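# Place the necklace in the jewelry box's long compartment

## Task

Get the whole necklace into the long compartment of the jewelry box so that it stays there by itself, without the robot holding it in place; then open the gripper and move the arms away.

## Robot and tools

Robot: two six-joint arms, left_arm and right_arm, each with a parallel gripper. Bases in the scene frame: left_arm root at (+0.006, +0.360, 0) m, quat_wxyz (+0.998, 0, 0, -0.059); right_arm root at (-0.048, -0.283, 0) m, quat_wxyz (+0.998, 0, 0, -0.062). Scene frame: origin on the table surface midway between the arms, +z up, +x out across the table, left_arm on the +y side. The arm names do not refer to image sides.

Joints per arm, in column order, with stated ranges in radians: waist -2.880 to 2.880, shoulder 0.000 to 3.142, elbow 0.000 to 3.019, wrist pitch -1.693 to 1.571, wrist yaw -1.571 to 1.571, wrist roll -2.094 to 2.094. Real ends may sit up to 0.019 rad either side of these.

execute_actions takes "actions", a list holding nothing, one action, or one wait, plus an optional "pictures" boolean (images come by default). An empty list just reports the state. An action is {"rows": [...], "steps": n} with n from 1 to 15 (default 15); each step is 1/30 s, each row is used for one step, and the final row repeats if rows run out. A wait is {"steps": n} with n up to 300, counted from the previous result, and reply time eats into it. A refused call moves nothing.

Each row is a single list of 14 numbers, each within [-1, 1], covering both arms even if only one moves: left_arm waist, shoulder, elbow, wrist pitch, wrist yaw, wrist roll, opening, then the same seven for right_arm. The six joint numbers are offsets, not targets: they are added to that arm's joint angles as printed in the latest result that lists them (or, before any such result, and for later calls inside one reply, to where the arm is when the action begins). They are not cumulative from row to row. Scale: 1.0 equals 1.264 rad waist, 1.32 shoulder, 1.276 elbow, 1.83 wrist pitch, 1.686 wrist yaw, 2.022 wrist roll. The opening number is absolute: +1 fully open, -1 closed. A call is refused if any joint would go more than 0.019 rad beyond its range; a joint pushed beyond its true end is clipped there and a "joint sent to its limit" line may appear (possibly about an earlier, still-running action). Missing that line does not prove there is room left.

Motion limits: each step the joint target stays within a fixed lead of the measured angle (0.264 waist, 0.32 shoulder, 0.276 elbow, 0.33 wrist pitch, 0.186 wrist yaw, 0.522 wrist roll, rad), and targets are scaled back if the gripper would jump more than 70 mm. Large offsets therefore take several actions. Between replies the arms keep heading for the last row sent until they settle or a step is HELD. Sending zeros is not a pause: it pulls the arm back to the reference angles. Arms can sag under zeros; to hold a pose, in a reply's first call send the offset back to the desired angles, then zeros in later calls, increasing the correction if a joint still lags.

Gripping: grip_measured reports finger opening on the same -1..+1 scale as the command; Joint positions also gives the pad gap in metres (0.094 fully open). Away from the extremes, the fingers go where grip_measured equals the commanded number. To hold something, command roughly 0.03 below the measured opening (less for a lighter hold). Readings may be off by about 1 mm per gripper. Thin parts (under about 2 mm, like chain) are gripped more weakly. Fingers point along the gripper +z and close along its y; end_effector_position is between the pads, about 1 cm back from the tips.

Result lines: the state line `left_arm: …` | `right_arm: …` gives each gripper position (m) and quat_wxyz in the scene frame (less accurate at long reach). Joint positions and Joint velocities give one block per arm (rad, rad/s, then gap m, m/s). Joint torques are raw drive outputs with offsets and noise, nonzero even unloaded. HELD marks steps where your row was partly or wholly not sent; "joint command not followed" means a clearance check altered joint targets (the rest of the row still ran). MOTOR HOT appears from 85 °C; at 100 °C an OVER-TEMPERATURE FAULT drops that arm until it cools. Holding loads heats motors, even while you think. Occasional external tugs on held parts or pushes on loose objects can happen.

zoom_image: {"camera": name, "region": [x0, y0, x1, y1]} in pixels of that camera's latest image, origin top-left, at most 504 by 504. Cameras (all 504x504): cam_head_left, cam_head_right, cam_high, cam_left_wrist, cam_right_wrist. Calibration (K, distortion, T_world_to_cam) is supplied per camera; wrist camera poses follow from joint readings. Small calibration errors are expected.

read_manual: {"section": "licences"} returns URDF licence text; no motion.

finished_scene: {"scene": n} ends the current scene (pass its number) irreversibly and grades it; the result names the next task. The goal must already hold and keep holding. Answering without a tool call ends everything.

Avoid: knocking or placing anything off the table, letting the arms collide or press each other, dropping or slipping the necklace, slamming into objects, pressing very hard, and overheating motors. Smooth, economical motion and a quick finish are preferred. Before finishing, release the necklace and withdraw the grippers.

Each tool is called as name([rows], argument=value, ...), one row to a line, values as JSON.

## Session

execute_actions(actions=[])

Scene clock: 0.00 s of 4800.00 s.
left_arm: end_effector_position=(+0.2386, +0.4834, +0.1133) grip_measured=+1.000 end_effector_quat_wxyz=(-0.249, +0.770, -0.584, -0.065) | right_arm: end_effector_position=(+0.2591, -0.7174, +0.3110) grip_measured=+1.000 end_effector_quat_wxyz=(+0.013, +0.649, +0.752, -0.116)
Joint positions: left_arm=[ 0.341  0.843  0.508 -0.916 -0.417 -1.554  0.094] | right_arm=[-0.758  1.694  1.836 -1.646  0.225  0.533  0.094]
Joint velocities: left_arm=[-0.005 -0.005 -0.007  0.002 -0.037 -0.081  0.   ] | right_arm=[-0.024  0.005  0.012  0.007 -0.022 -0.066  0.   ]
Joint torques (N m, as the arm reports them, + toward a larger angle): no reading
Motor temperatures (°C, as the motors report them): left_arm=[23 23 20 21 21 21] | right_arm=[21 24 21 22 23 23]

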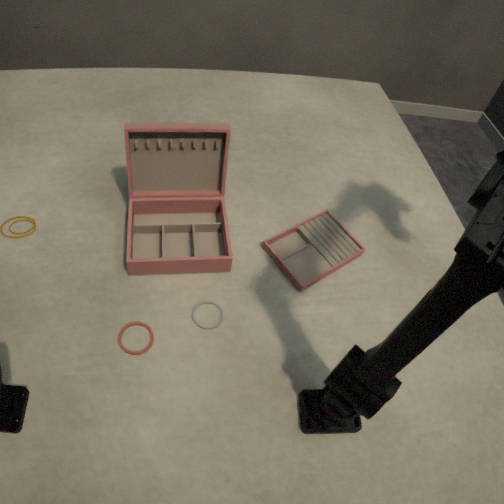

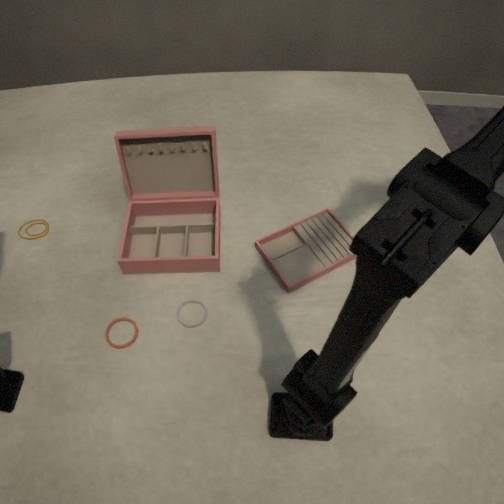

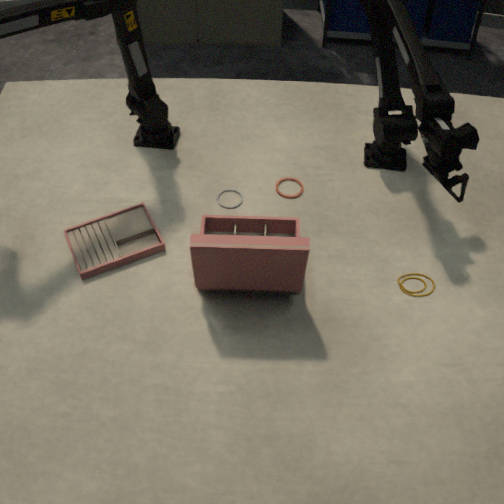

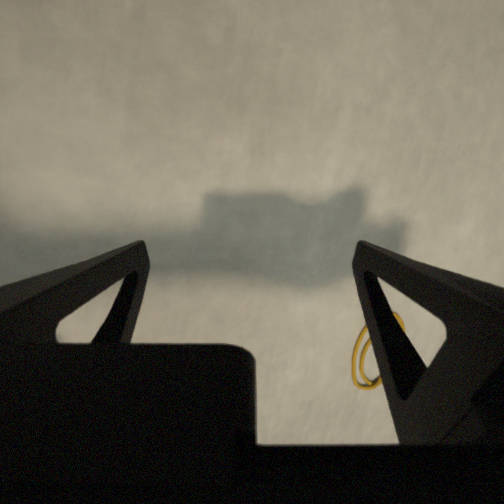

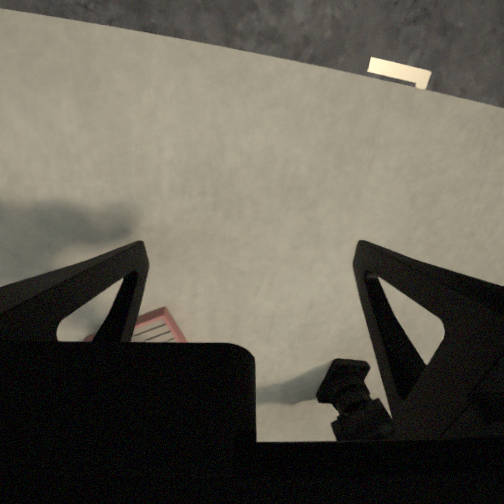

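zoom_image(camera="cam_high", region=[380, 260, 460, 310])

zoom_image(camera="cam_head_left", region=[100, 110, 260, 290])

Region (380, 260, 460, 310) of cam_high's 504x504 image, scaled by 6.300, with more detail than that image has; it fills the top 315 rows of this view, and the rest is white.

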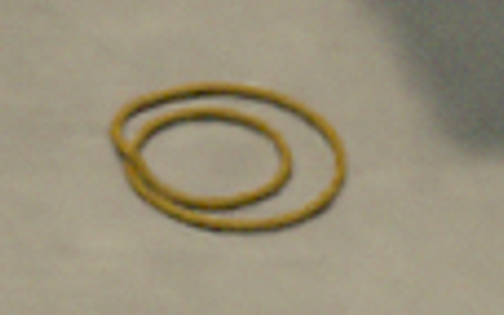

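Region (100, 110, 260, 290) of cam_head_left's 504x504 image, scaled by 2.800, with more detail than that image has.

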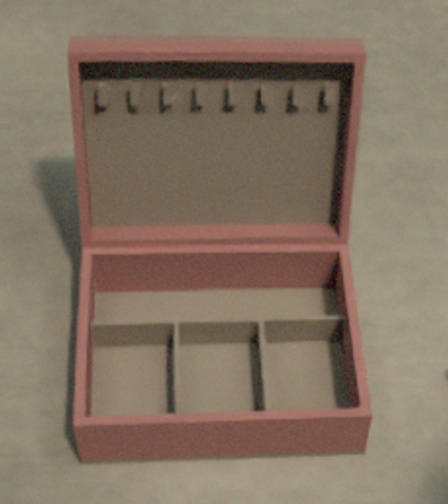

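execute_actions([
  {"rows": [[-0.1685,0.6235,0.624,-0.16,0.247,1.0,1,0,0,0,0,0,0,1]], "steps": 15},
], pictures=false)

execute_actions([
  {"steps": 30},
], pictures=false)

Scene clock: 96.53 s of 4800.00 s.
left_arm: end_effector_position=(+0.4726, +0.3634, +0.0901) grip_measured=+1.000 end_effector_quat_wxyz=(-0.026, -0.230, +0.973, +0.007) | right_arm: end_effector_position=(+0.2591, -0.7174, +0.3110) grip_measured=+1.000 end_effector_quat_wxyz=(+0.013, +0.649, +0.752, -0.116)
Joint positions: left_arm=[ 0.126  1.69   1.249 -1.184 -0.003 -0.457  0.094] | right_arm=[-0.758  1.694  1.836 -1.646  0.225  0.533  0.094]
Joint velocities: left_arm=[-0.015  0.454  0.706  0.002 -0.007  2.821  0.   ] | right_arm=[-0.005 -0.005  0.002  0.002 -0.051 -0.022  0.   ]
Joint torques (N m, as the arm reports them, + toward a larger angle): left_arm=[ -0.4  -14.76   7.55  -0.9    0.     0.12] | right_arm=[ -0.41 -14.5    8.43   0.8    0.13  -0.11]
Motor temperatures (°C, as the motors report them): left_arm=[23 23 27 21 21 21] | right_arm=[21 26 27 22 24 23]
Steps of this call (steps 1 to 90: nothing new was sent; then 93.03 s passed at rest; steps 91 to 105: all 15 steps of this action). Readings (joint positions):
91: left_arm=[0.331 0.859 0.525 -0.957 -0.362 -1.501] | right_arm=[-0.758 1.694 1.836 -1.646 0.225 0.533]
92: left_arm=[0.298 0.902 0.562 -1.030 -0.291 -1.431] | right_arm=[-0.758 1.694 1.836 -1.646 0.225 0.533]
94: left_arm=[0.217 1.032 0.658 -1.111 -0.154 -1.296] | right_arm=[-0.758 1.694 1.836 -1.646 0.225 0.533]
98: left_arm=[0.135 1.325 0.886 -1.170 -0.021 -1.026] | right_arm=[-0.758 1.694 1.836 -1.646 0.225 0.533]
105: the state above

Scene clock: 97.53 s of 4800.00 s.
left_arm: end_effector_position=(+0.4786, +0.3634, +0.0998) grip_measured=+1.000 end_effector_quat_wxyz=(-0.019, +0.222, +0.975, -0.003) | right_arm: end_effector_position=(+0.2591, -0.7174, +0.3110) grip_measured=+1.000 end_effector_quat_wxyz=(+0.013, +0.649, +0.752, -0.116)
Joint positions: left_arm=[ 0.126  1.685  1.271 -1.196 -0.003  0.455  0.094] | right_arm=[-0.758  1.694  1.836 -1.646  0.225  0.533  0.094]
Joint velocities: left_arm=[-0.005  0.005 -0.012 -0.007 -0.022 -0.007  0.   ] | right_arm=[ 0.005 -0.015  0.007 -0.007 -0.051 -0.022  0.   ]
Joint torques (N m, as the arm reports them, + toward a larger angle): left_arm=[ -0.26 -12.99   9.17  -0.23   0.08   0.19] | right_arm=[ -0.28 -14.53   8.41   0.83   0.14  -0.12]
Motor temperatures (°C, as the motors report them): left_arm=[23 23 27 21 21 21] | right_arm=[21 26 27 22 24 23]
Steps of this call (steps 1 to 30: the robot went on to your last target). Readings (joint positions):
1: left_arm=[0.126 1.698 1.266 -1.184 -0.003 -0.360] | right_arm=[-0.758 1.694 1.836 -1.646 0.225 0.533]
2: left_arm=[0.126 1.699 1.270 -1.184 -0.003 -0.263] | right_arm=[-0.758 1.694 1.836 -1.646 0.225 0.533]
4: left_arm=[0.126 1.691 1.271 -1.191 -0.003 -0.068] | right_arm=[-0.758 1.694 1.836 -1.646 0.225 0.533]
8: left_arm=[0.126 1.685 1.271 -1.195 -0.003 0.239] | right_arm=[-0.758 1.694 1.836 -1.646 0.225 0.533]
30: the state above

execute_actions([
  {"rows": [[0,-0.029,0.052,-0.014,0,0.562,1,0,0,0,0,0,0,1]], "steps": 15},
])

Scene clock: 103.77 s of 4800.00 s.
left_arm: end_effector_position=(+0.4838, +0.3634, +0.1156) grip_measured=+1.000 end_effector_quat_wxyz=(-0.005, +0.680, +0.733, -0.003) | right_arm: end_effector_position=(+0.2591, -0.7174, +0.3110) grip_measured=+1.000 end_effector_quat_wxyz=(+0.013, +0.649, +0.752, -0.116)
Joint positions: left_arm=[ 0.126  1.665  1.29  -1.207 -0.003  1.502  0.094] | right_arm=[-0.758  1.694  1.836 -1.646  0.225  0.533  0.094]
Joint velocities: left_arm=[-0.015 -0.015 -0.007 -0.002 -0.066  0.535  0.   ] | right_arm=[-0.015  0.005 -0.002  0.002  0.037  0.007  0.   ]
Joint torques (N m, as the arm reports them, + toward a larger angle): left_arm=[  0.15 -12.01  10.34  -0.23   0.05   0.23] | right_arm=[ -0.3  -14.47   8.42   0.79   0.14  -0.11]
Motor temperatures (°C, as the motors report them): left_arm=[23 24 27 21 21 21] | right_arm=[21 26 26 22 24 23]
Steps of this call (steps 1 to 15: the robot went on to your last target; steps 16 to 90: nothing new was sent; then 2.73 s passed at rest; steps 91 to 105: all 15 steps of this action). Readings (joint positions):
91: left_arm=[0.126 1.684 1.272 -1.198 -0.003 0.529] | right_arm=[-0.758 1.694 1.836 -1.646 0.225 0.533]
92: left_arm=[0.126 1.684 1.275 -1.202 -0.003 0.628] | right_arm=[-0.758 1.694 1.836 -1.646 0.225 0.533]
94: left_arm=[0.126 1.681 1.281 -1.206 -0.003 0.822] | right_arm=[-0.758 1.694 1.836 -1.646 0.225 0.533]
98: left_arm=[0.126 1.670 1.289 -1.207 -0.003 1.205] | right_arm=[-0.758 1.694 1.836 -1.646 0.225 0.533]
105: the state above
camera_calibration (this result's frames):
cam_left_wrist: T_world_to_cam=[[-0.99691, -0.0750614, 0.0231717, 0.502244], [-0.0472244, 0.808349, 0.586806, -0.333992], [-0.0627774, 0.583899, -0.809396, 0.0345481], [0, 0, 0, 1]] pos_world=[0.487088, 0.287509, 0.212314]

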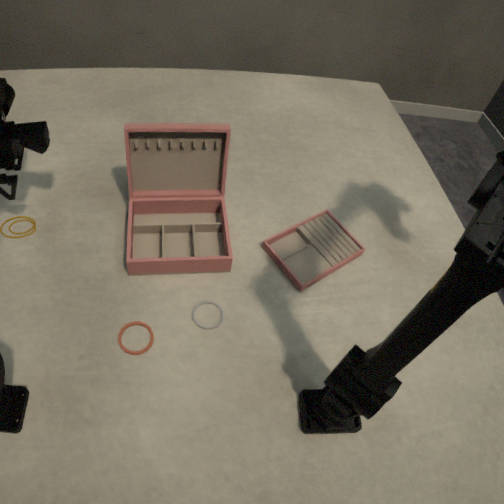

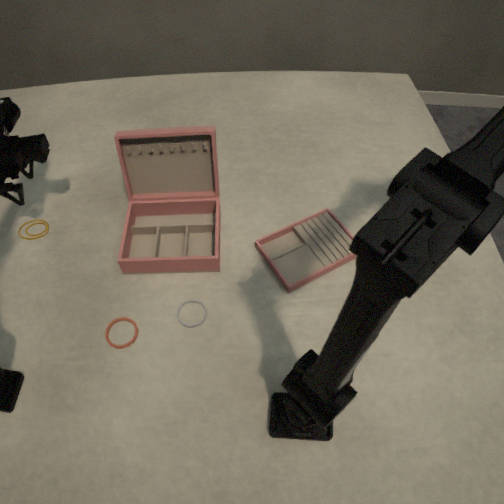

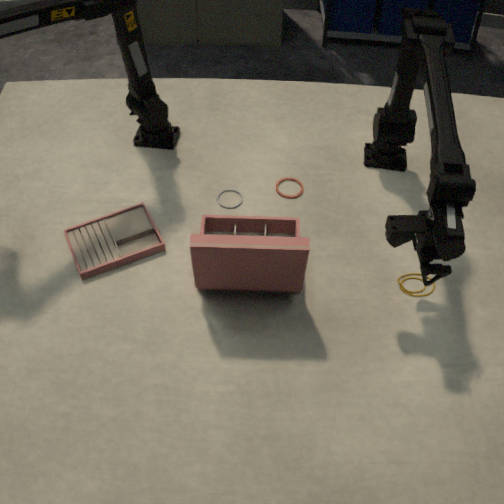

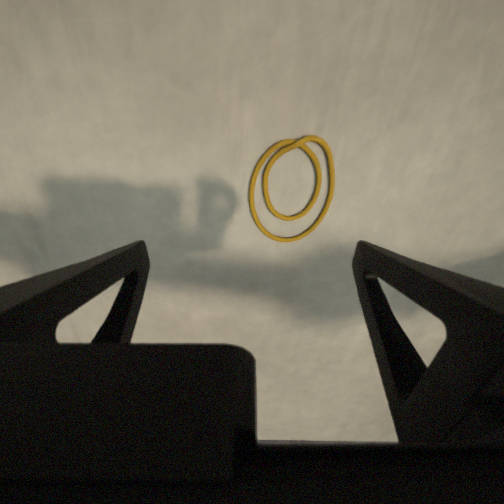

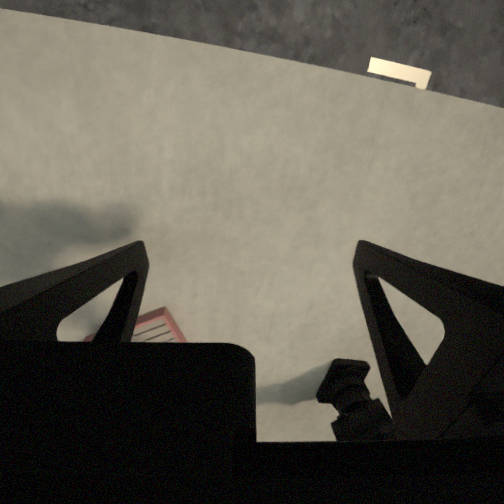

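Look again now that the roll has settled.

execute_actions(actions=[])

Scene clock: 105.37 s of 4800.00 s.
left_arm: end_effector_position=(+0.4838, +0.3634, +0.1156) grip_measured=+1.000 end_effector_quat_wxyz=(-0.005, +0.708, +0.706, -0.003) | right_arm: end_effector_position=(+0.2591, -0.7174, +0.3110) grip_measured=+1.000 end_effector_quat_wxyz=(+0.013, +0.649, +0.752, -0.116)
Joint positions: left_arm=[ 0.126  1.665  1.29  -1.207 -0.003  1.58   0.094] | right_arm=[-0.758  1.694  1.836 -1.646  0.225  0.533  0.094]
Joint velocities: left_arm=[ 0.015  0.005 -0.002 -0.007 -0.081  0.007  0.   ] | right_arm=[-0.005  0.015 -0.037  0.012 -0.11  -0.051  0.   ]
Joint torques (N m, as the arm reports them, + toward a larger angle): left_arm=[ -0.45 -12.5   10.12  -0.31   0.05   0.23] | right_arm=[ -0.31 -14.58   8.38   0.82   0.14  -0.11]
Motor temperatures (°C, as the motors report them): left_arm=[23 24 27 21 21 21] | right_arm=[21 26 26 22 24 23]
Steps of this call (steps 1 to 30: the robot went on to your last target; steps 31 to 48: nothing new was sent). Readings (joint positions):
1: left_arm=[0.126 1.665 1.290 -1.207 -0.003 1.518] | right_arm=[-0.758 1.694 1.836 -1.646 0.225 0.533]
2: left_arm=[0.126 1.665 1.290 -1.207 -0.003 1.531] | right_arm=[-0.758 1.694 1.836 -1.646 0.225 0.533]
4: left_arm=[0.126 1.665 1.290 -1.207 -0.003 1.549] | right_arm=[-0.758 1.694 1.836 -1.646 0.225 0.533]
8: left_arm=[0.126 1.665 1.290 -1.207 -0.003 1.567] | right_arm=[-0.758 1.694 1.836 -1.646 0.225 0.533]
48: the state above
All arms were judged still, so your last target was given up. Only a new action makes them travel on or press farther. Fingers that are still opening or closing keep moving.
camera_calibration (this result's frames):
cam_left_wrist: T_world_to_cam=[[-0.999724, 0.00230138, 0.0233989, 0.475463], [0.0155831, 0.810077, 0.586117, -0.364928], [-0.017606, 0.586319, -0.809889, 0.0118704], [0, 0, 0, 1]] pos_world=[0.481228, 0.287566, 0.212379]

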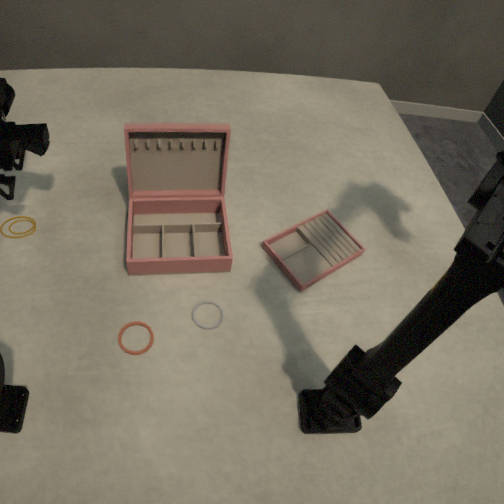

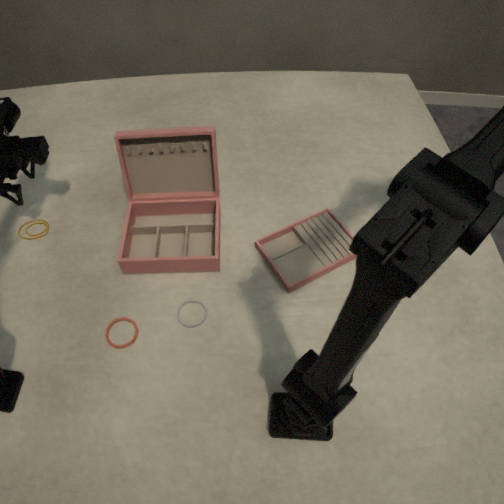

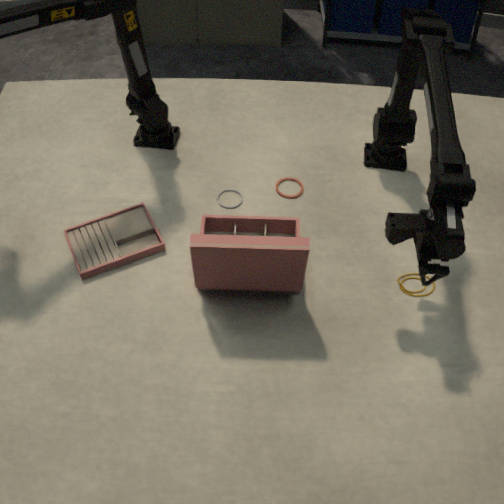

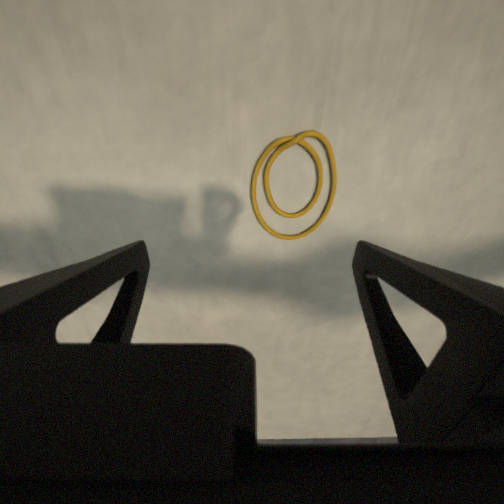

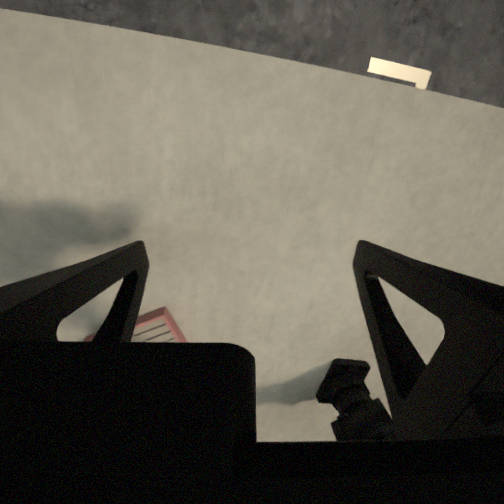

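execute_actions([
  {"rows": [[0.001,-0.016,0.01,0.01,0,0.012,1,0,0,0,0,0,0,1],[0.003,-0.016,-0.005,0.022,0,0.012,1,0,0,0,0,0,0,1],[0.004,-0.016,-0.022,0.035,0,0.012,1,0,0,0,0,0,0,1],[0.006,-0.016,-0.04,0.048,0,0.012,1,0,0,0,0,0,0,1],[0.007,-0.016,-0.06,0.062,0,0.012,1,0,0,0,0,0,0,1],[0.009,-0.016,-0.08,0.076,0,0.012,1,0,0,0,0,0,0,1],[0.01,-0.016,-0.1,0.09,0,0.012,1,0,0,0,0,0,0,1],[0.012,-0.016,-0.118,0.103,0,0.012,1,0,0,0,0,0,0,1],[0.013,-0.016,-0.134,0.115,0,0.012,1,0,0,0,0,0,0,1],[0.014,-0.016,-0.146,0.124,0,0.012,1,0,0,0,0,0,0,1],[0.014,-0.016,-0.154,0.129,0,0.012,1,0,0,0,0,0,0,1]], "steps": 15},
], pictures=false)

execute_actions([
  {"steps": 15},
])

Scene clock: 121.97 s of 4800.00 s.
left_arm: end_effector_position=(+0.4481, +0.3686, +0.0503) grip_measured=+1.000 end_effector_quat_wxyz=(+0.000, +0.708, +0.706, +0.002) | right_arm: end_effector_position=(+0.2591, -0.7174, +0.3110) grip_measured=+1.000 end_effector_quat_wxyz=(+0.013, +0.649, +0.752, -0.116)
Joint positions: left_arm=[ 0.138  1.651  1.08  -0.996 -0.003  1.592  0.094] | right_arm=[-0.758  1.694  1.836 -1.646  0.225  0.533  0.094]
Joint velocities: left_arm=[ 0.024 -0.015  0.007  0.051  0.037  0.022  0.   ] | right_arm=[ 0.005 -0.005  0.012  0.007 -0.007 -0.037  0.   ]
Joint torques (N m, as the arm reports them, + toward a larger angle): left_arm=[  0.02 -10.88   7.31   1.38   0.04   0.22] | right_arm=[ -0.3  -14.44   8.42   0.82   0.13  -0.11]
Motor temperatures (°C, as the motors report them): left_arm=[23 25 28 21 21 21] | right_arm=[21 26 26 22 24 23]
Steps of this call (steps 1 to 90: nothing new was sent; then 13.10 s passed at rest; steps 91 to 105: all 15 steps of this action). Readings (joint positions):
91: left_arm=[0.126 1.665 1.290 -1.207 -0.003 1.582] | right_arm=[-0.758 1.694 1.836 -1.646 0.225 0.533]
92: left_arm=[0.126 1.665 1.289 -1.202 -0.003 1.584] | right_arm=[-0.758 1.694 1.836 -1.646 0.225 0.533]
94: left_arm=[0.126 1.662 1.277 -1.170 -0.003 1.587] | right_arm=[-0.758 1.694 1.836 -1.646 0.225 0.533]
98: left_arm=[0.128 1.651 1.194 -1.077 -0.003 1.590] | right_arm=[-0.758 1.694 1.836 -1.646 0.225 0.533]
105: the state above

Scene clock: 122.47 s of 4800.00 s.
left_arm: end_effector_position=(+0.4508, +0.3688, +0.0503) grip_measured=+1.000 end_effector_quat_wxyz=(+0.004, +0.708, +0.706, +0.006) | right_arm: end_effector_position=(+0.2591, -0.7174, +0.3110) grip_measured=+1.000 end_effector_quat_wxyz=(+0.013, +0.649, +0.752, -0.116)
Joint positions: left_arm=[ 0.138  1.651  1.08  -0.985 -0.003  1.592  0.094] | right_arm=[-0.758  1.694  1.836 -1.646  0.225  0.533  0.094]
Joint velocities: left_arm=[-0.015  0.005  0.007 -0.012 -0.007 -0.051  0.   ] | right_arm=[ 0.015  0.005 -0.007 -0.017  0.022  0.037  0.   ]
Joint torques (N m, as the arm reports them, + toward a larger angle): left_arm=[  0.05 -10.89   7.19   1.1    0.05   0.22] | right_arm=[ -0.31 -14.51   8.42   0.81   0.13  -0.11]
Motor temperatures (°C, as the motors report them): left_arm=[23 25 28 21 21 21] | right_arm=[21 26 26 22 24 23]
Steps of this call (steps 1 to 15: the robot went on to your last target). Readings (joint positions):
1: left_arm=[0.138 1.651 1.080 -0.993 -0.003 1.592] | right_arm=[-0.758 1.694 1.836 -1.646 0.225 0.533]
2: left_arm=[0.138 1.651 1.080 -0.990 -0.003 1.592] | right_arm=[-0.758 1.694 1.836 -1.646 0.225 0.533]
4: left_arm=[0.138 1.651 1.080 -0.986 -0.003 1.592] | right_arm=[-0.758 1.694 1.836 -1.646 0.225 0.533]
8: left_arm=[0.138 1.651 1.080 -0.985 -0.003 1.592] | right_arm=[-0.758 1.694 1.836 -1.646 0.225 0.533]
15: the state above
camera_calibration (this result's frames):
cam_left_wrist: T_world_to_cam=[[-0.999995, 0.00229843, -0.00212086, 0.445394], [0.000617267, 0.809861, 0.586621, -0.323669], [0.00306591, 0.586617, -0.809858, -0.0541854], [0, 0, 0, 1]] pos_world=[0.445758, 0.292889, 0.146933]

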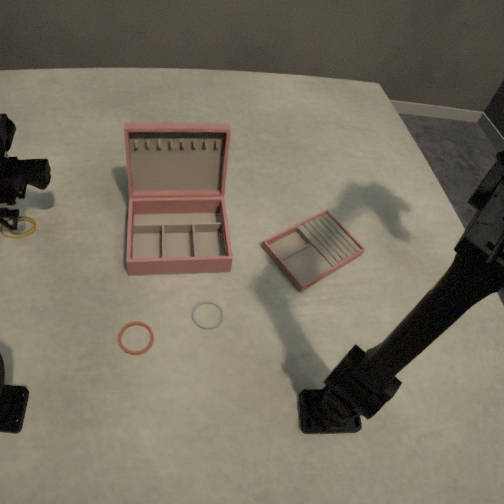

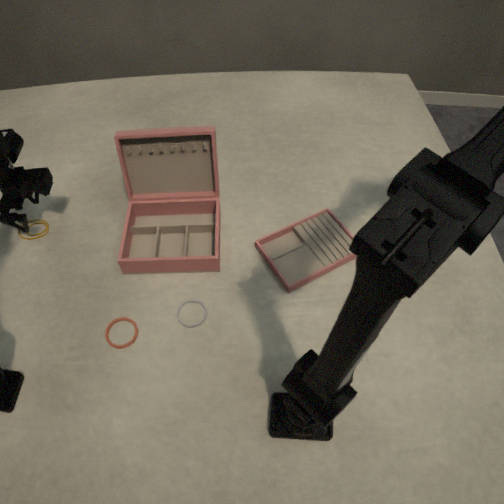

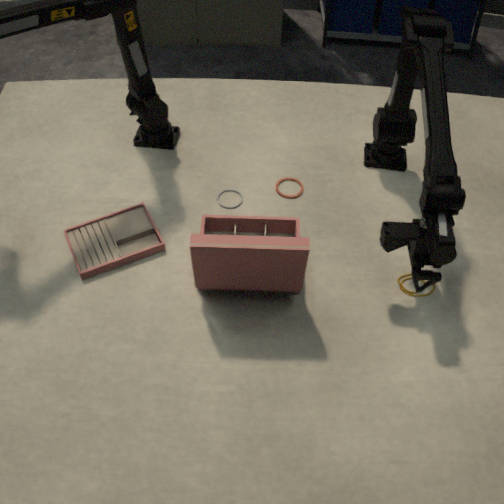

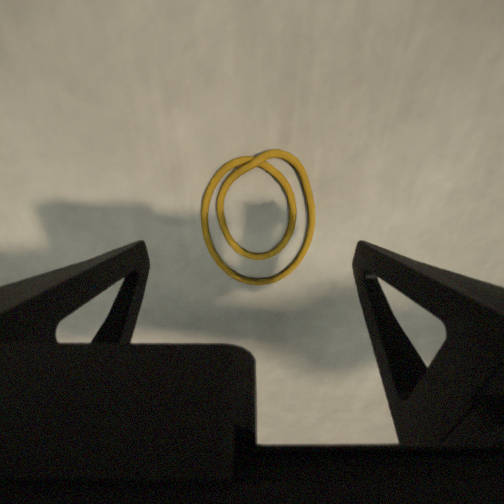

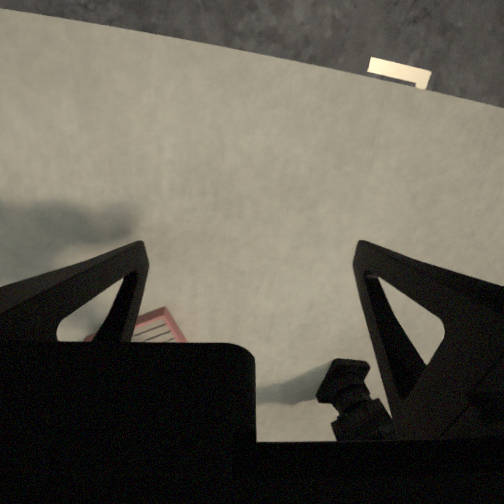

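execute_actions([
  {"rows": [[0,0,0.006,0.012,0,0,1,0,0,0,0,0,0,1],[0,0.005,0.002,0.018,0,0,1,0,0,0,0,0,0,1],[0,0.01,-0.002,0.024,0,0,1,0,0,0,0,0,0,1],[0,0.015,-0.006,0.03,0,0,1,0,0,0,0,0,0,1],[0,0.02,-0.01,0.036,0,0,1,0,0,0,0,0,0,1],[0,0.025,-0.014,0.042,0,0,1,0,0,0,0,0,0,1],[0,0.029,-0.018,0.047,0,0,1,0,0,0,0,0,0,1]], "steps": 15},
], pictures=false)

execute_actions([
  {"steps": 10},
])

Scene clock: 139.97 s of 4800.00 s.
left_arm: end_effector_position=(+0.4561, +0.3689, +0.0359) grip_measured=+1.000 end_effector_quat_wxyz=(+0.014, +0.708, +0.706, +0.017) | right_arm: end_effector_position=(+0.2591, -0.7174, +0.3110) grip_measured=+1.000 end_effector_quat_wxyz=(+0.013, +0.649, +0.752, -0.116)
Joint positions: left_arm=[ 0.138  1.669  1.058 -0.916 -0.003  1.592  0.094] | right_arm=[-0.758  1.694  1.836 -1.646  0.225  0.533  0.094]
Joint velocities: left_arm=[-0.015  0.015 -0.027 -0.012  0.11  -0.022  0.   ] | right_arm=[ 0.005 -0.015  0.007  0.007 -0.095  0.066  0.   ]
Joint torques (N m, as the arm reports them, + toward a larger angle): left_arm=[-0.44 -9.8   6.26  1.19  0.05  0.09] | right_arm=[ -0.25 -14.55   8.39   0.78   0.13  -0.11]
Motor temperatures (°C, as the motors report them): left_arm=[23 25 27 21 21 21] | right_arm=[21 26 26 22 24 23]
Steps of this call (steps 1 to 15: the robot went on to your last target; steps 16 to 90: nothing new was sent; then 14.00 s passed at rest; steps 91 to 105: all 15 steps of this action). Readings (joint positions):
91: left_arm=[0.138 1.651 1.080 -0.984 -0.003 1.592] | right_arm=[-0.758 1.694 1.836 -1.646 0.225 0.533]
92: left_arm=[0.138 1.651 1.080 -0.980 -0.003 1.592] | right_arm=[-0.758 1.694 1.836 -1.646 0.225 0.533]
94: left_arm=[0.138 1.651 1.080 -0.965 -0.003 1.592] | right_arm=[-0.758 1.694 1.836 -1.646 0.225 0.533]
98: left_arm=[0.138 1.654 1.069 -0.925 -0.003 1.592] | right_arm=[-0.758 1.694 1.836 -1.646 0.225 0.533]
105: the state above

Scene clock: 140.30 s of 4800.00 s.
left_arm: end_effector_position=(+0.4563, +0.3689, +0.0357) grip_measured=+1.000 end_effector_quat_wxyz=(+0.015, +0.708, +0.706, +0.017) | right_arm: end_effector_position=(+0.2591, -0.7174, +0.3110) grip_measured=+1.000 end_effector_quat_wxyz=(+0.013, +0.649, +0.752, -0.116)
Joint positions: left_arm=[ 0.138  1.669  1.058 -0.914 -0.003  1.592  0.094] | right_arm=[-0.758  1.694  1.836 -1.646  0.225  0.533  0.094]
Joint velocities: left_arm=[-0.005 -0.015 -0.007 -0.012 -0.066 -0.022  0.   ] | right_arm=[-0.015 -0.005 -0.017 -0.012 -0.007  0.022  0.   ]
Joint torques (N m, as the arm reports them, + toward a larger angle): left_arm=[-0.43 -9.21  6.1   1.21  0.05  0.08] | right_arm=[ -0.32 -14.57   8.41   0.79   0.14  -0.12]
Motor temperatures (°C, as the motors report them): left_arm=[23 25 27 21 21 21] | right_arm=[21 26 26 22 24 23]
Steps of this call (steps 1 to 10: the robot went on to your last target). Readings (joint positions):
1: left_arm=[0.138 1.669 1.058 -0.915 -0.003 1.592] | right_arm=[-0.758 1.694 1.836 -1.646 0.225 0.533]
2: left_arm=[0.138 1.669 1.058 -0.915 -0.003 1.592] | right_arm=[-0.758 1.694 1.836 -1.646 0.225 0.533]
4: left_arm=[0.138 1.669 1.058 -0.914 -0.003 1.592] | right_arm=[-0.758 1.694 1.836 -1.646 0.225 0.533]
8: left_arm=[0.138 1.669 1.058 -0.914 -0.003 1.592] | right_arm=[-0.758 1.694 1.836 -1.646 0.225 0.533]
10: the state above
camera_calibration (this result's frames):
cam_left_wrist: T_world_to_cam=[[-0.999477, 0.00230871, -0.0322444, 0.451708], [-0.0170629, 0.80951, 0.586858, -0.307014], [0.0274571, 0.587102, -0.809047, -0.0774193], [0, 0, 0, 1]] pos_world=[0.448359, 0.292941, 0.132103]

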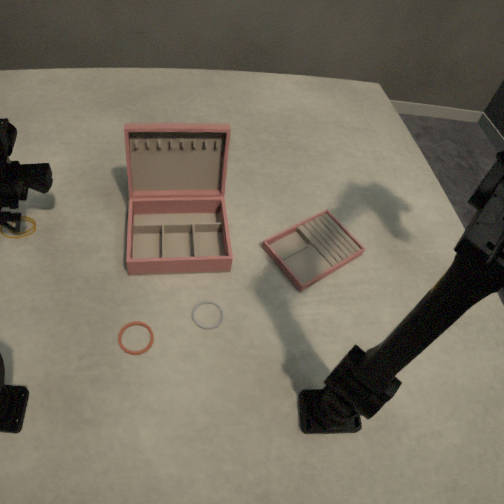

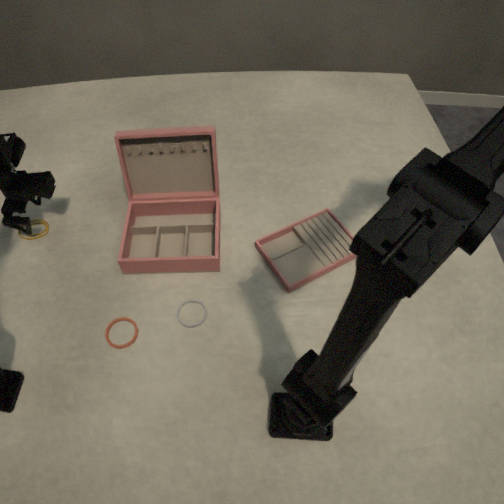

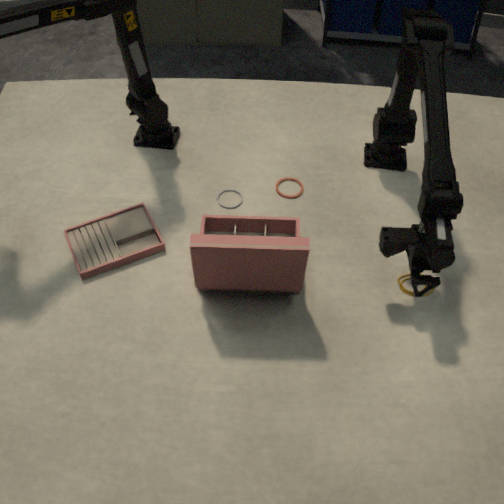

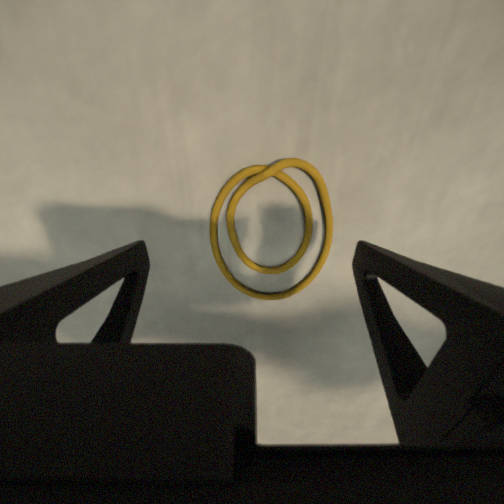

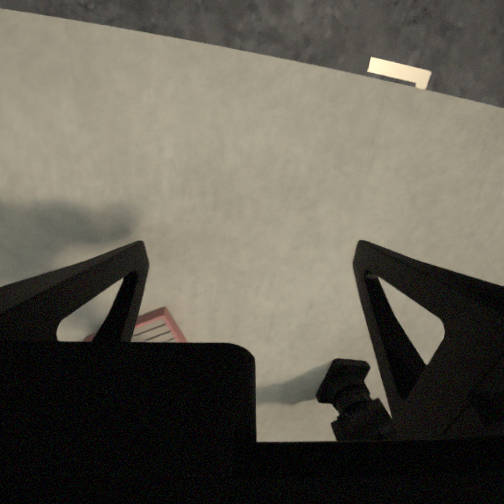

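execute_actions([
  {"rows": [[0,0.018,-0.003,0,0,0,1,0,0,0,0,0,0,1],[0,0.023,-0.006,0,0,0,1,0,0,0,0,0,0,1],[0,0.028,-0.009,0,0,0,1,0,0,0,0,0,0,1],[0,0.033,-0.011,0,0,0,1,0,0,0,0,0,0,1],[0,0.038,-0.011,0,0,0,1,0,0,0,0,0,0,1]], "steps": 15},
])

Scene clock: 145.90 s of 4800.00 s.
left_arm: end_effector_position=(+0.4462, +0.3687, +0.0176) grip_measured=+1.000 end_effector_quat_wxyz=(-0.002, +0.708, +0.706, +0.000) | right_arm: end_effector_position=(+0.2591, -0.7174, +0.3110) grip_measured=+1.000 end_effector_quat_wxyz=(+0.013, +0.649, +0.752, -0.116)
Joint positions: left_arm=[ 0.138  1.701  1.043 -0.914 -0.003  1.592  0.094] | right_arm=[-0.758  1.694  1.836 -1.646  0.225  0.533  0.094]
Joint velocities: left_arm=[-0.005  0.005  0.007 -0.002 -0.037  0.051  0.   ] | right_arm=[ 0.005 -0.015 -0.017  0.012 -0.022 -0.037  0.   ]
Joint torques (N m, as the arm reports them, + toward a larger angle): left_arm=[-0.39 -9.28  5.89  0.25  0.04  0.08] | right_arm=[ -0.31 -14.51   8.43   0.82   0.13  -0.12]
Motor temperatures (°C, as the motors report them): left_arm=[23 25 26 21 21 21] | right_arm=[21 26 26 22 24 23]
Steps of this call (steps 1 to 15: the robot went on to your last target; steps 16 to 90: nothing new was sent; then 2.10 s passed at rest; steps 91 to 105: all 15 steps of this action). Readings (joint positions):
91: left_arm=[0.138 1.669 1.058 -0.914 -0.003 1.592] | right_arm=[-0.758 1.694 1.836 -1.646 0.225 0.533]
92: left_arm=[0.138 1.669 1.057 -0.914 -0.003 1.592] | right_arm=[-0.758 1.694 1.836 -1.646 0.225 0.533]
94: left_arm=[0.138 1.671 1.054 -0.914 -0.003 1.592] | right_arm=[-0.758 1.694 1.836 -1.646 0.225 0.533]
98: left_arm=[0.138 1.688 1.048 -0.914 -0.003 1.592] | right_arm=[-0.758 1.694 1.836 -1.646 0.225 0.533]
105: the state above
camera_calibration (this result's frames):
cam_left_wrist: T_world_to_cam=[[-0.999895, 0.00230041, 0.0142781, 0.440324], [0.0102353, 0.810052, 0.586269, -0.308773], [-0.0102173, 0.586353, -0.809991, -0.0745612], [0, 0, 0, 1]] pos_world=[0.442677, 0.292828, 0.114343]

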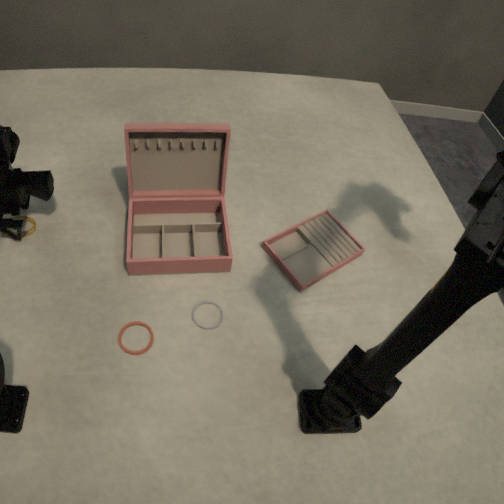

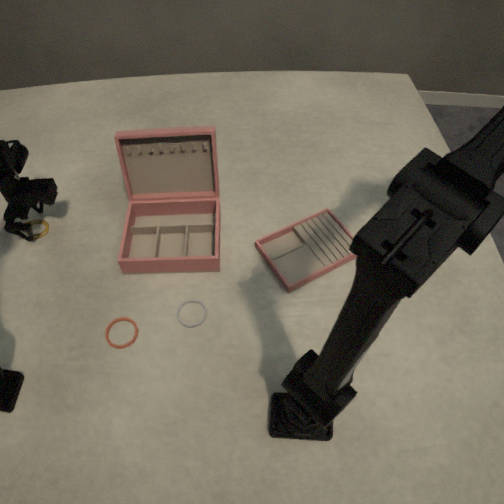

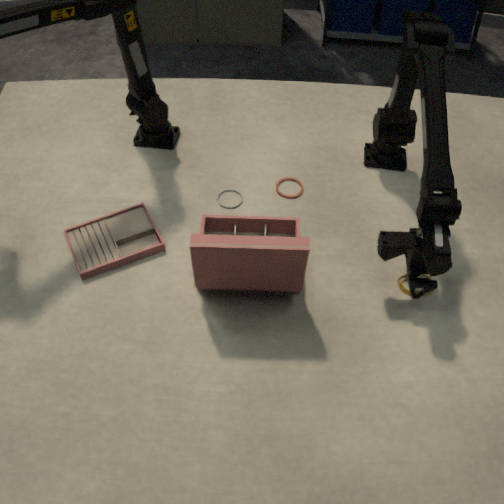

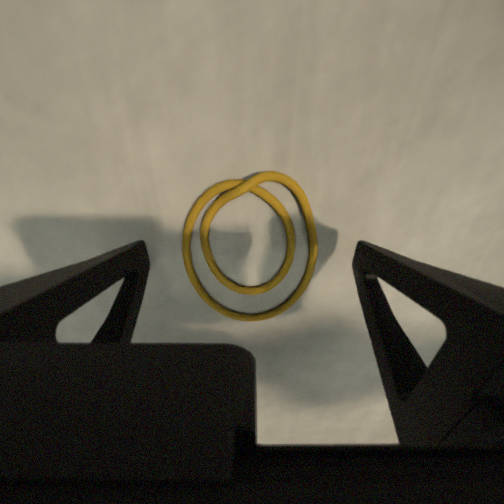

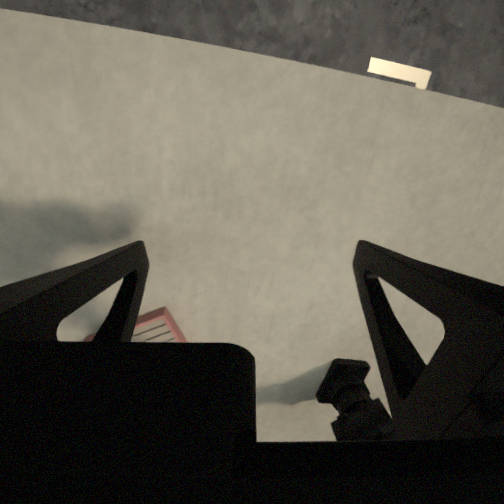

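execute_actions([
  {"rows": [[0,0.017,0,0.01,0,0,1,0,0,0,0,0,0,1],[0,0.02,0,0.012,0,0,1,0,0,0,0,0,0,1],[0,0.023,0,0.014,0,0,1,0,0,0,0,0,0,1],[0,0.027,0,0.017,0,0,1,0,0,0,0,0,0,1]], "steps": 15},
])

Scene clock: 150.83 s of 4800.00 s.
left_arm: end_effector_position=(+0.4487, +0.3687, +0.0123) grip_measured=+1.000 end_effector_quat_wxyz=(-0.000, +0.708, +0.706, +0.002) | right_arm: end_effector_position=(+0.2591, -0.7174, +0.3110) grip_measured=+1.000 end_effector_quat_wxyz=(+0.013, +0.649, +0.752, -0.116)
Joint positions: left_arm=[ 0.138  1.714  1.043 -0.898 -0.003  1.592  0.094] | right_arm=[-0.758  1.694  1.836 -1.646  0.225  0.533  0.094]
Joint velocities: left_arm=[ 0.005  0.005 -0.012 -0.002  0.11  -0.007  0.   ] | right_arm=[-0.015 -0.015 -0.007  0.002 -0.051 -0.007  0.   ]
Joint torques (N m, as the arm reports them, + toward a larger angle): left_arm=[-0.49 -8.68  5.99  1.09  0.05  0.09] | right_arm=[ -0.25 -14.49   8.4    0.8    0.13  -0.11]
Motor temperatures (°C, as the motors report them): left_arm=[23 25 26 21 21 21] | right_arm=[21 26 26 22 24 23]
Steps of this call (steps 1 to 15: the robot went on to your last target; steps 16 to 90: nothing new was sent; then 1.43 s passed at rest; steps 91 to 105: all 15 steps of this action). Readings (joint positions):
91: left_arm=[0.138 1.701 1.043 -0.914 -0.003 1.592] | right_arm=[-0.758 1.694 1.836 -1.646 0.225 0.533]
92: left_arm=[0.138 1.701 1.043 -0.912 -0.003 1.592] | right_arm=[-0.758 1.694 1.836 -1.646 0.225 0.533]
94: left_arm=[0.138 1.702 1.043 -0.906 -0.003 1.592] | right_arm=[-0.758 1.694 1.836 -1.646 0.225 0.533]
98: left_arm=[0.138 1.710 1.043 -0.898 -0.003 1.592] | right_arm=[-0.758 1.694 1.836 -1.646 0.225 0.533]
105: the state above
camera_calibration (this result's frames):
cam_left_wrist: T_world_to_cam=[[-0.999943, 0.00229947, 0.0104645, 0.443046], [0.00799909, 0.810008, 0.586365, -0.304724], [-0.00712803, 0.586415, -0.80998, -0.0802539], [0, 0, 0, 1]] pos_world=[0.444886, 0.292872, 0.109039]

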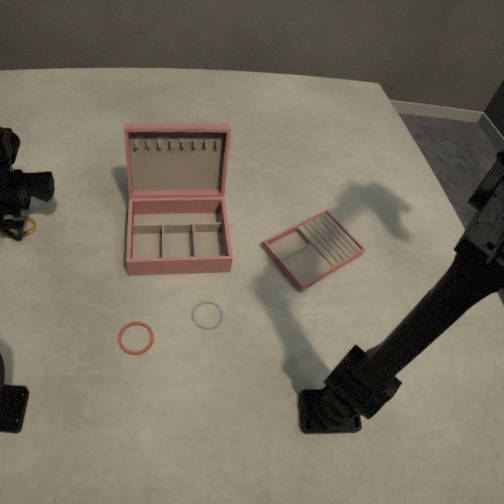

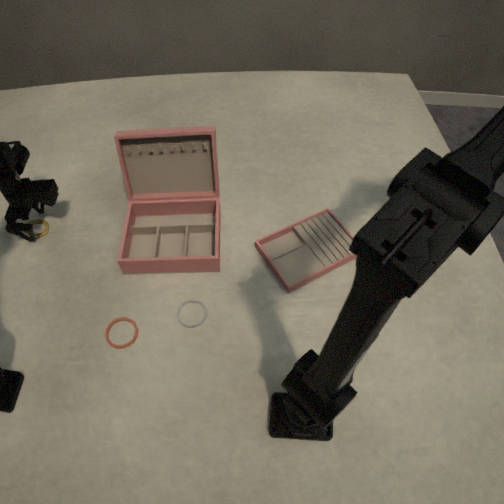

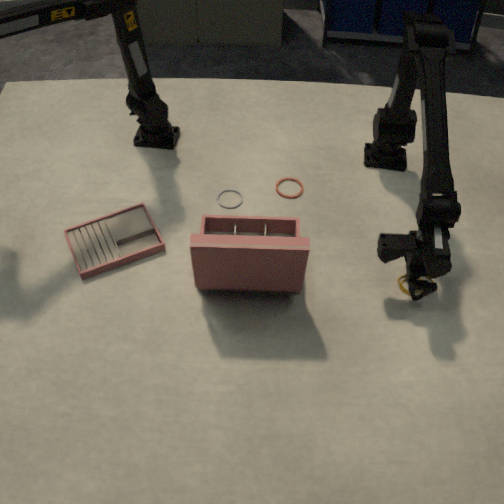

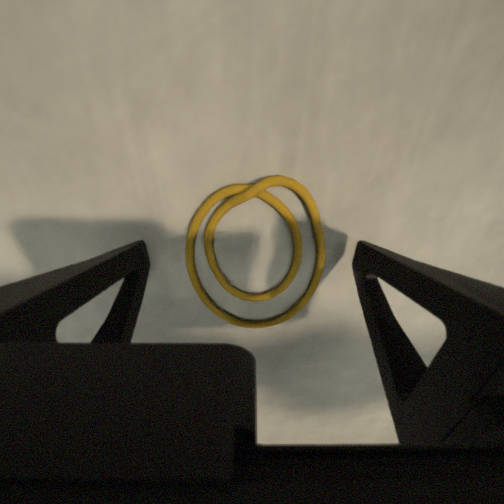

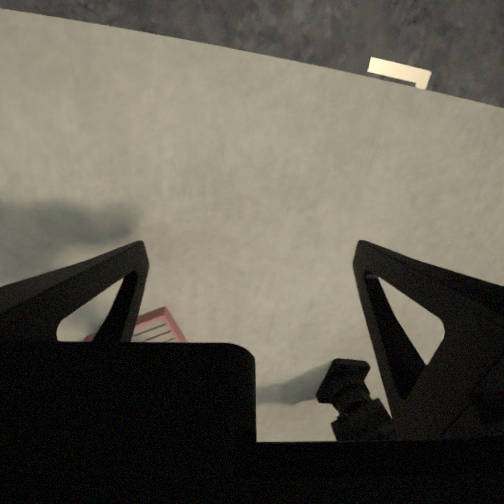

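execute_actions([
  {"rows": [[0,0.019,-0.002,0.01,0,0,1,0,0,0,0,0,0,1],[0,0.023,-0.004,0.013,0,0,1,0,0,0,0,0,0,1]], "steps": 15},
])

Scene clock: 155.30 s of 4800.00 s.
left_arm: end_effector_position=(+0.4504, +0.3688, +0.0102) grip_measured=+1.000 end_effector_quat_wxyz=(+0.001, +0.708, +0.706, +0.003) | right_arm: end_effector_position=(+0.2591, -0.7174, +0.3110) grip_measured=+1.000 end_effector_quat_wxyz=(+0.013, +0.649, +0.752, -0.116)
Joint positions: left_arm=[ 0.138  1.719  1.043 -0.889 -0.003  1.592  0.094] | right_arm=[-0.758  1.694  1.836 -1.646  0.225  0.533  0.094]
Joint velocities: left_arm=[-0.005 -0.005 -0.017 -0.007  0.066  0.007  0.   ] | right_arm=[ 0.005 -0.005  0.007 -0.007 -0.007 -0.007  0.   ]
Joint torques (N m, as the arm reports them, + toward a larger angle): left_arm=[-0.48 -9.07  5.65  1.11  0.04  0.08] | right_arm=[ -0.32 -14.56   8.41   0.81   0.13  -0.11]
Motor temperatures (°C, as the motors report them): left_arm=[23 25 26 21 21 21] | right_arm=[21 26 26 22 24 23]
Steps of this call (steps 1 to 15: the robot went on to your last target; steps 16 to 90: nothing new was sent; then 0.97 s passed at rest; steps 91 to 105: all 15 steps of this action). Readings (joint positions):
91: left_arm=[0.138 1.714 1.043 -0.897 -0.003 1.592] | right_arm=[-0.758 1.694 1.836 -1.646 0.225 0.533]
92: left_arm=[0.138 1.714 1.043 -0.895 -0.003 1.592] | right_arm=[-0.758 1.694 1.836 -1.646 0.225 0.533]
94: left_arm=[0.138 1.715 1.043 -0.891 -0.003 1.592] | right_arm=[-0.758 1.694 1.836 -1.646 0.225 0.533]
98: left_arm=[0.138 1.718 1.043 -0.889 -0.003 1.592] | right_arm=[-0.758 1.694 1.836 -1.646 0.225 0.533]
105: the state above
camera_calibration (this result's frames):
cam_left_wrist: T_world_to_cam=[[-0.999978, 0.00229877, 0.0062695, 0.444786], [0.00553885, 0.809959, 0.586461, -0.302417], [-0.00372989, 0.586482, -0.809953, -0.0835047], [0, 0, 0, 1]] pos_world=[0.44614, 0.292897, 0.106932]

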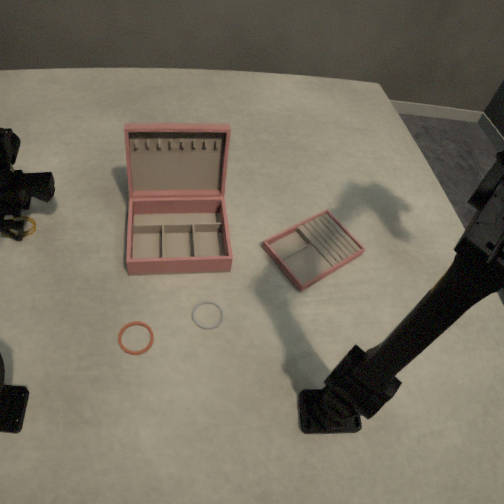

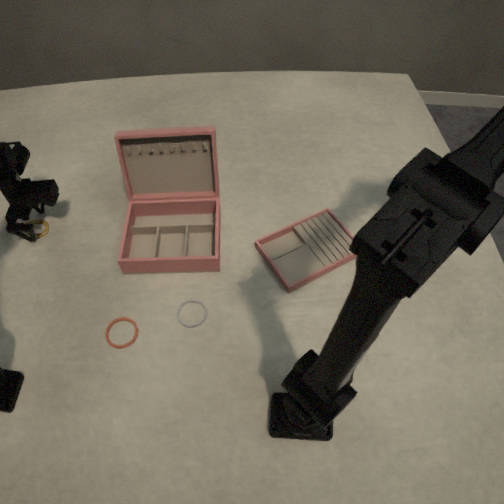

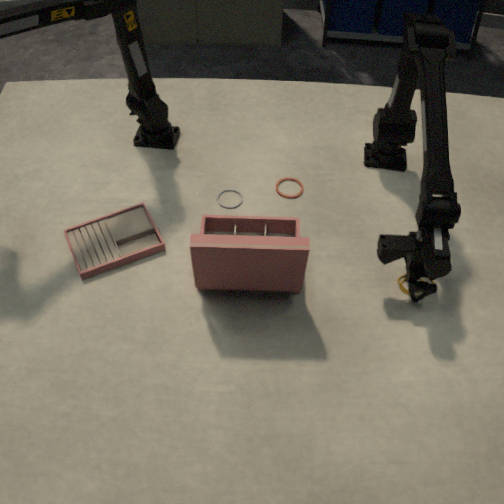

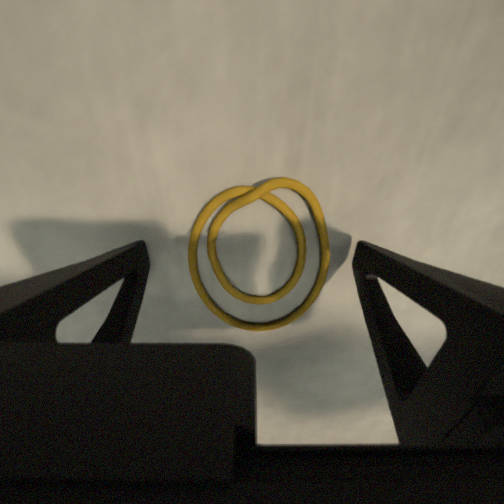

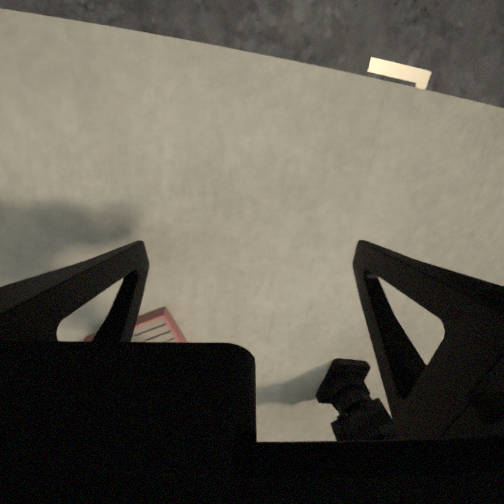

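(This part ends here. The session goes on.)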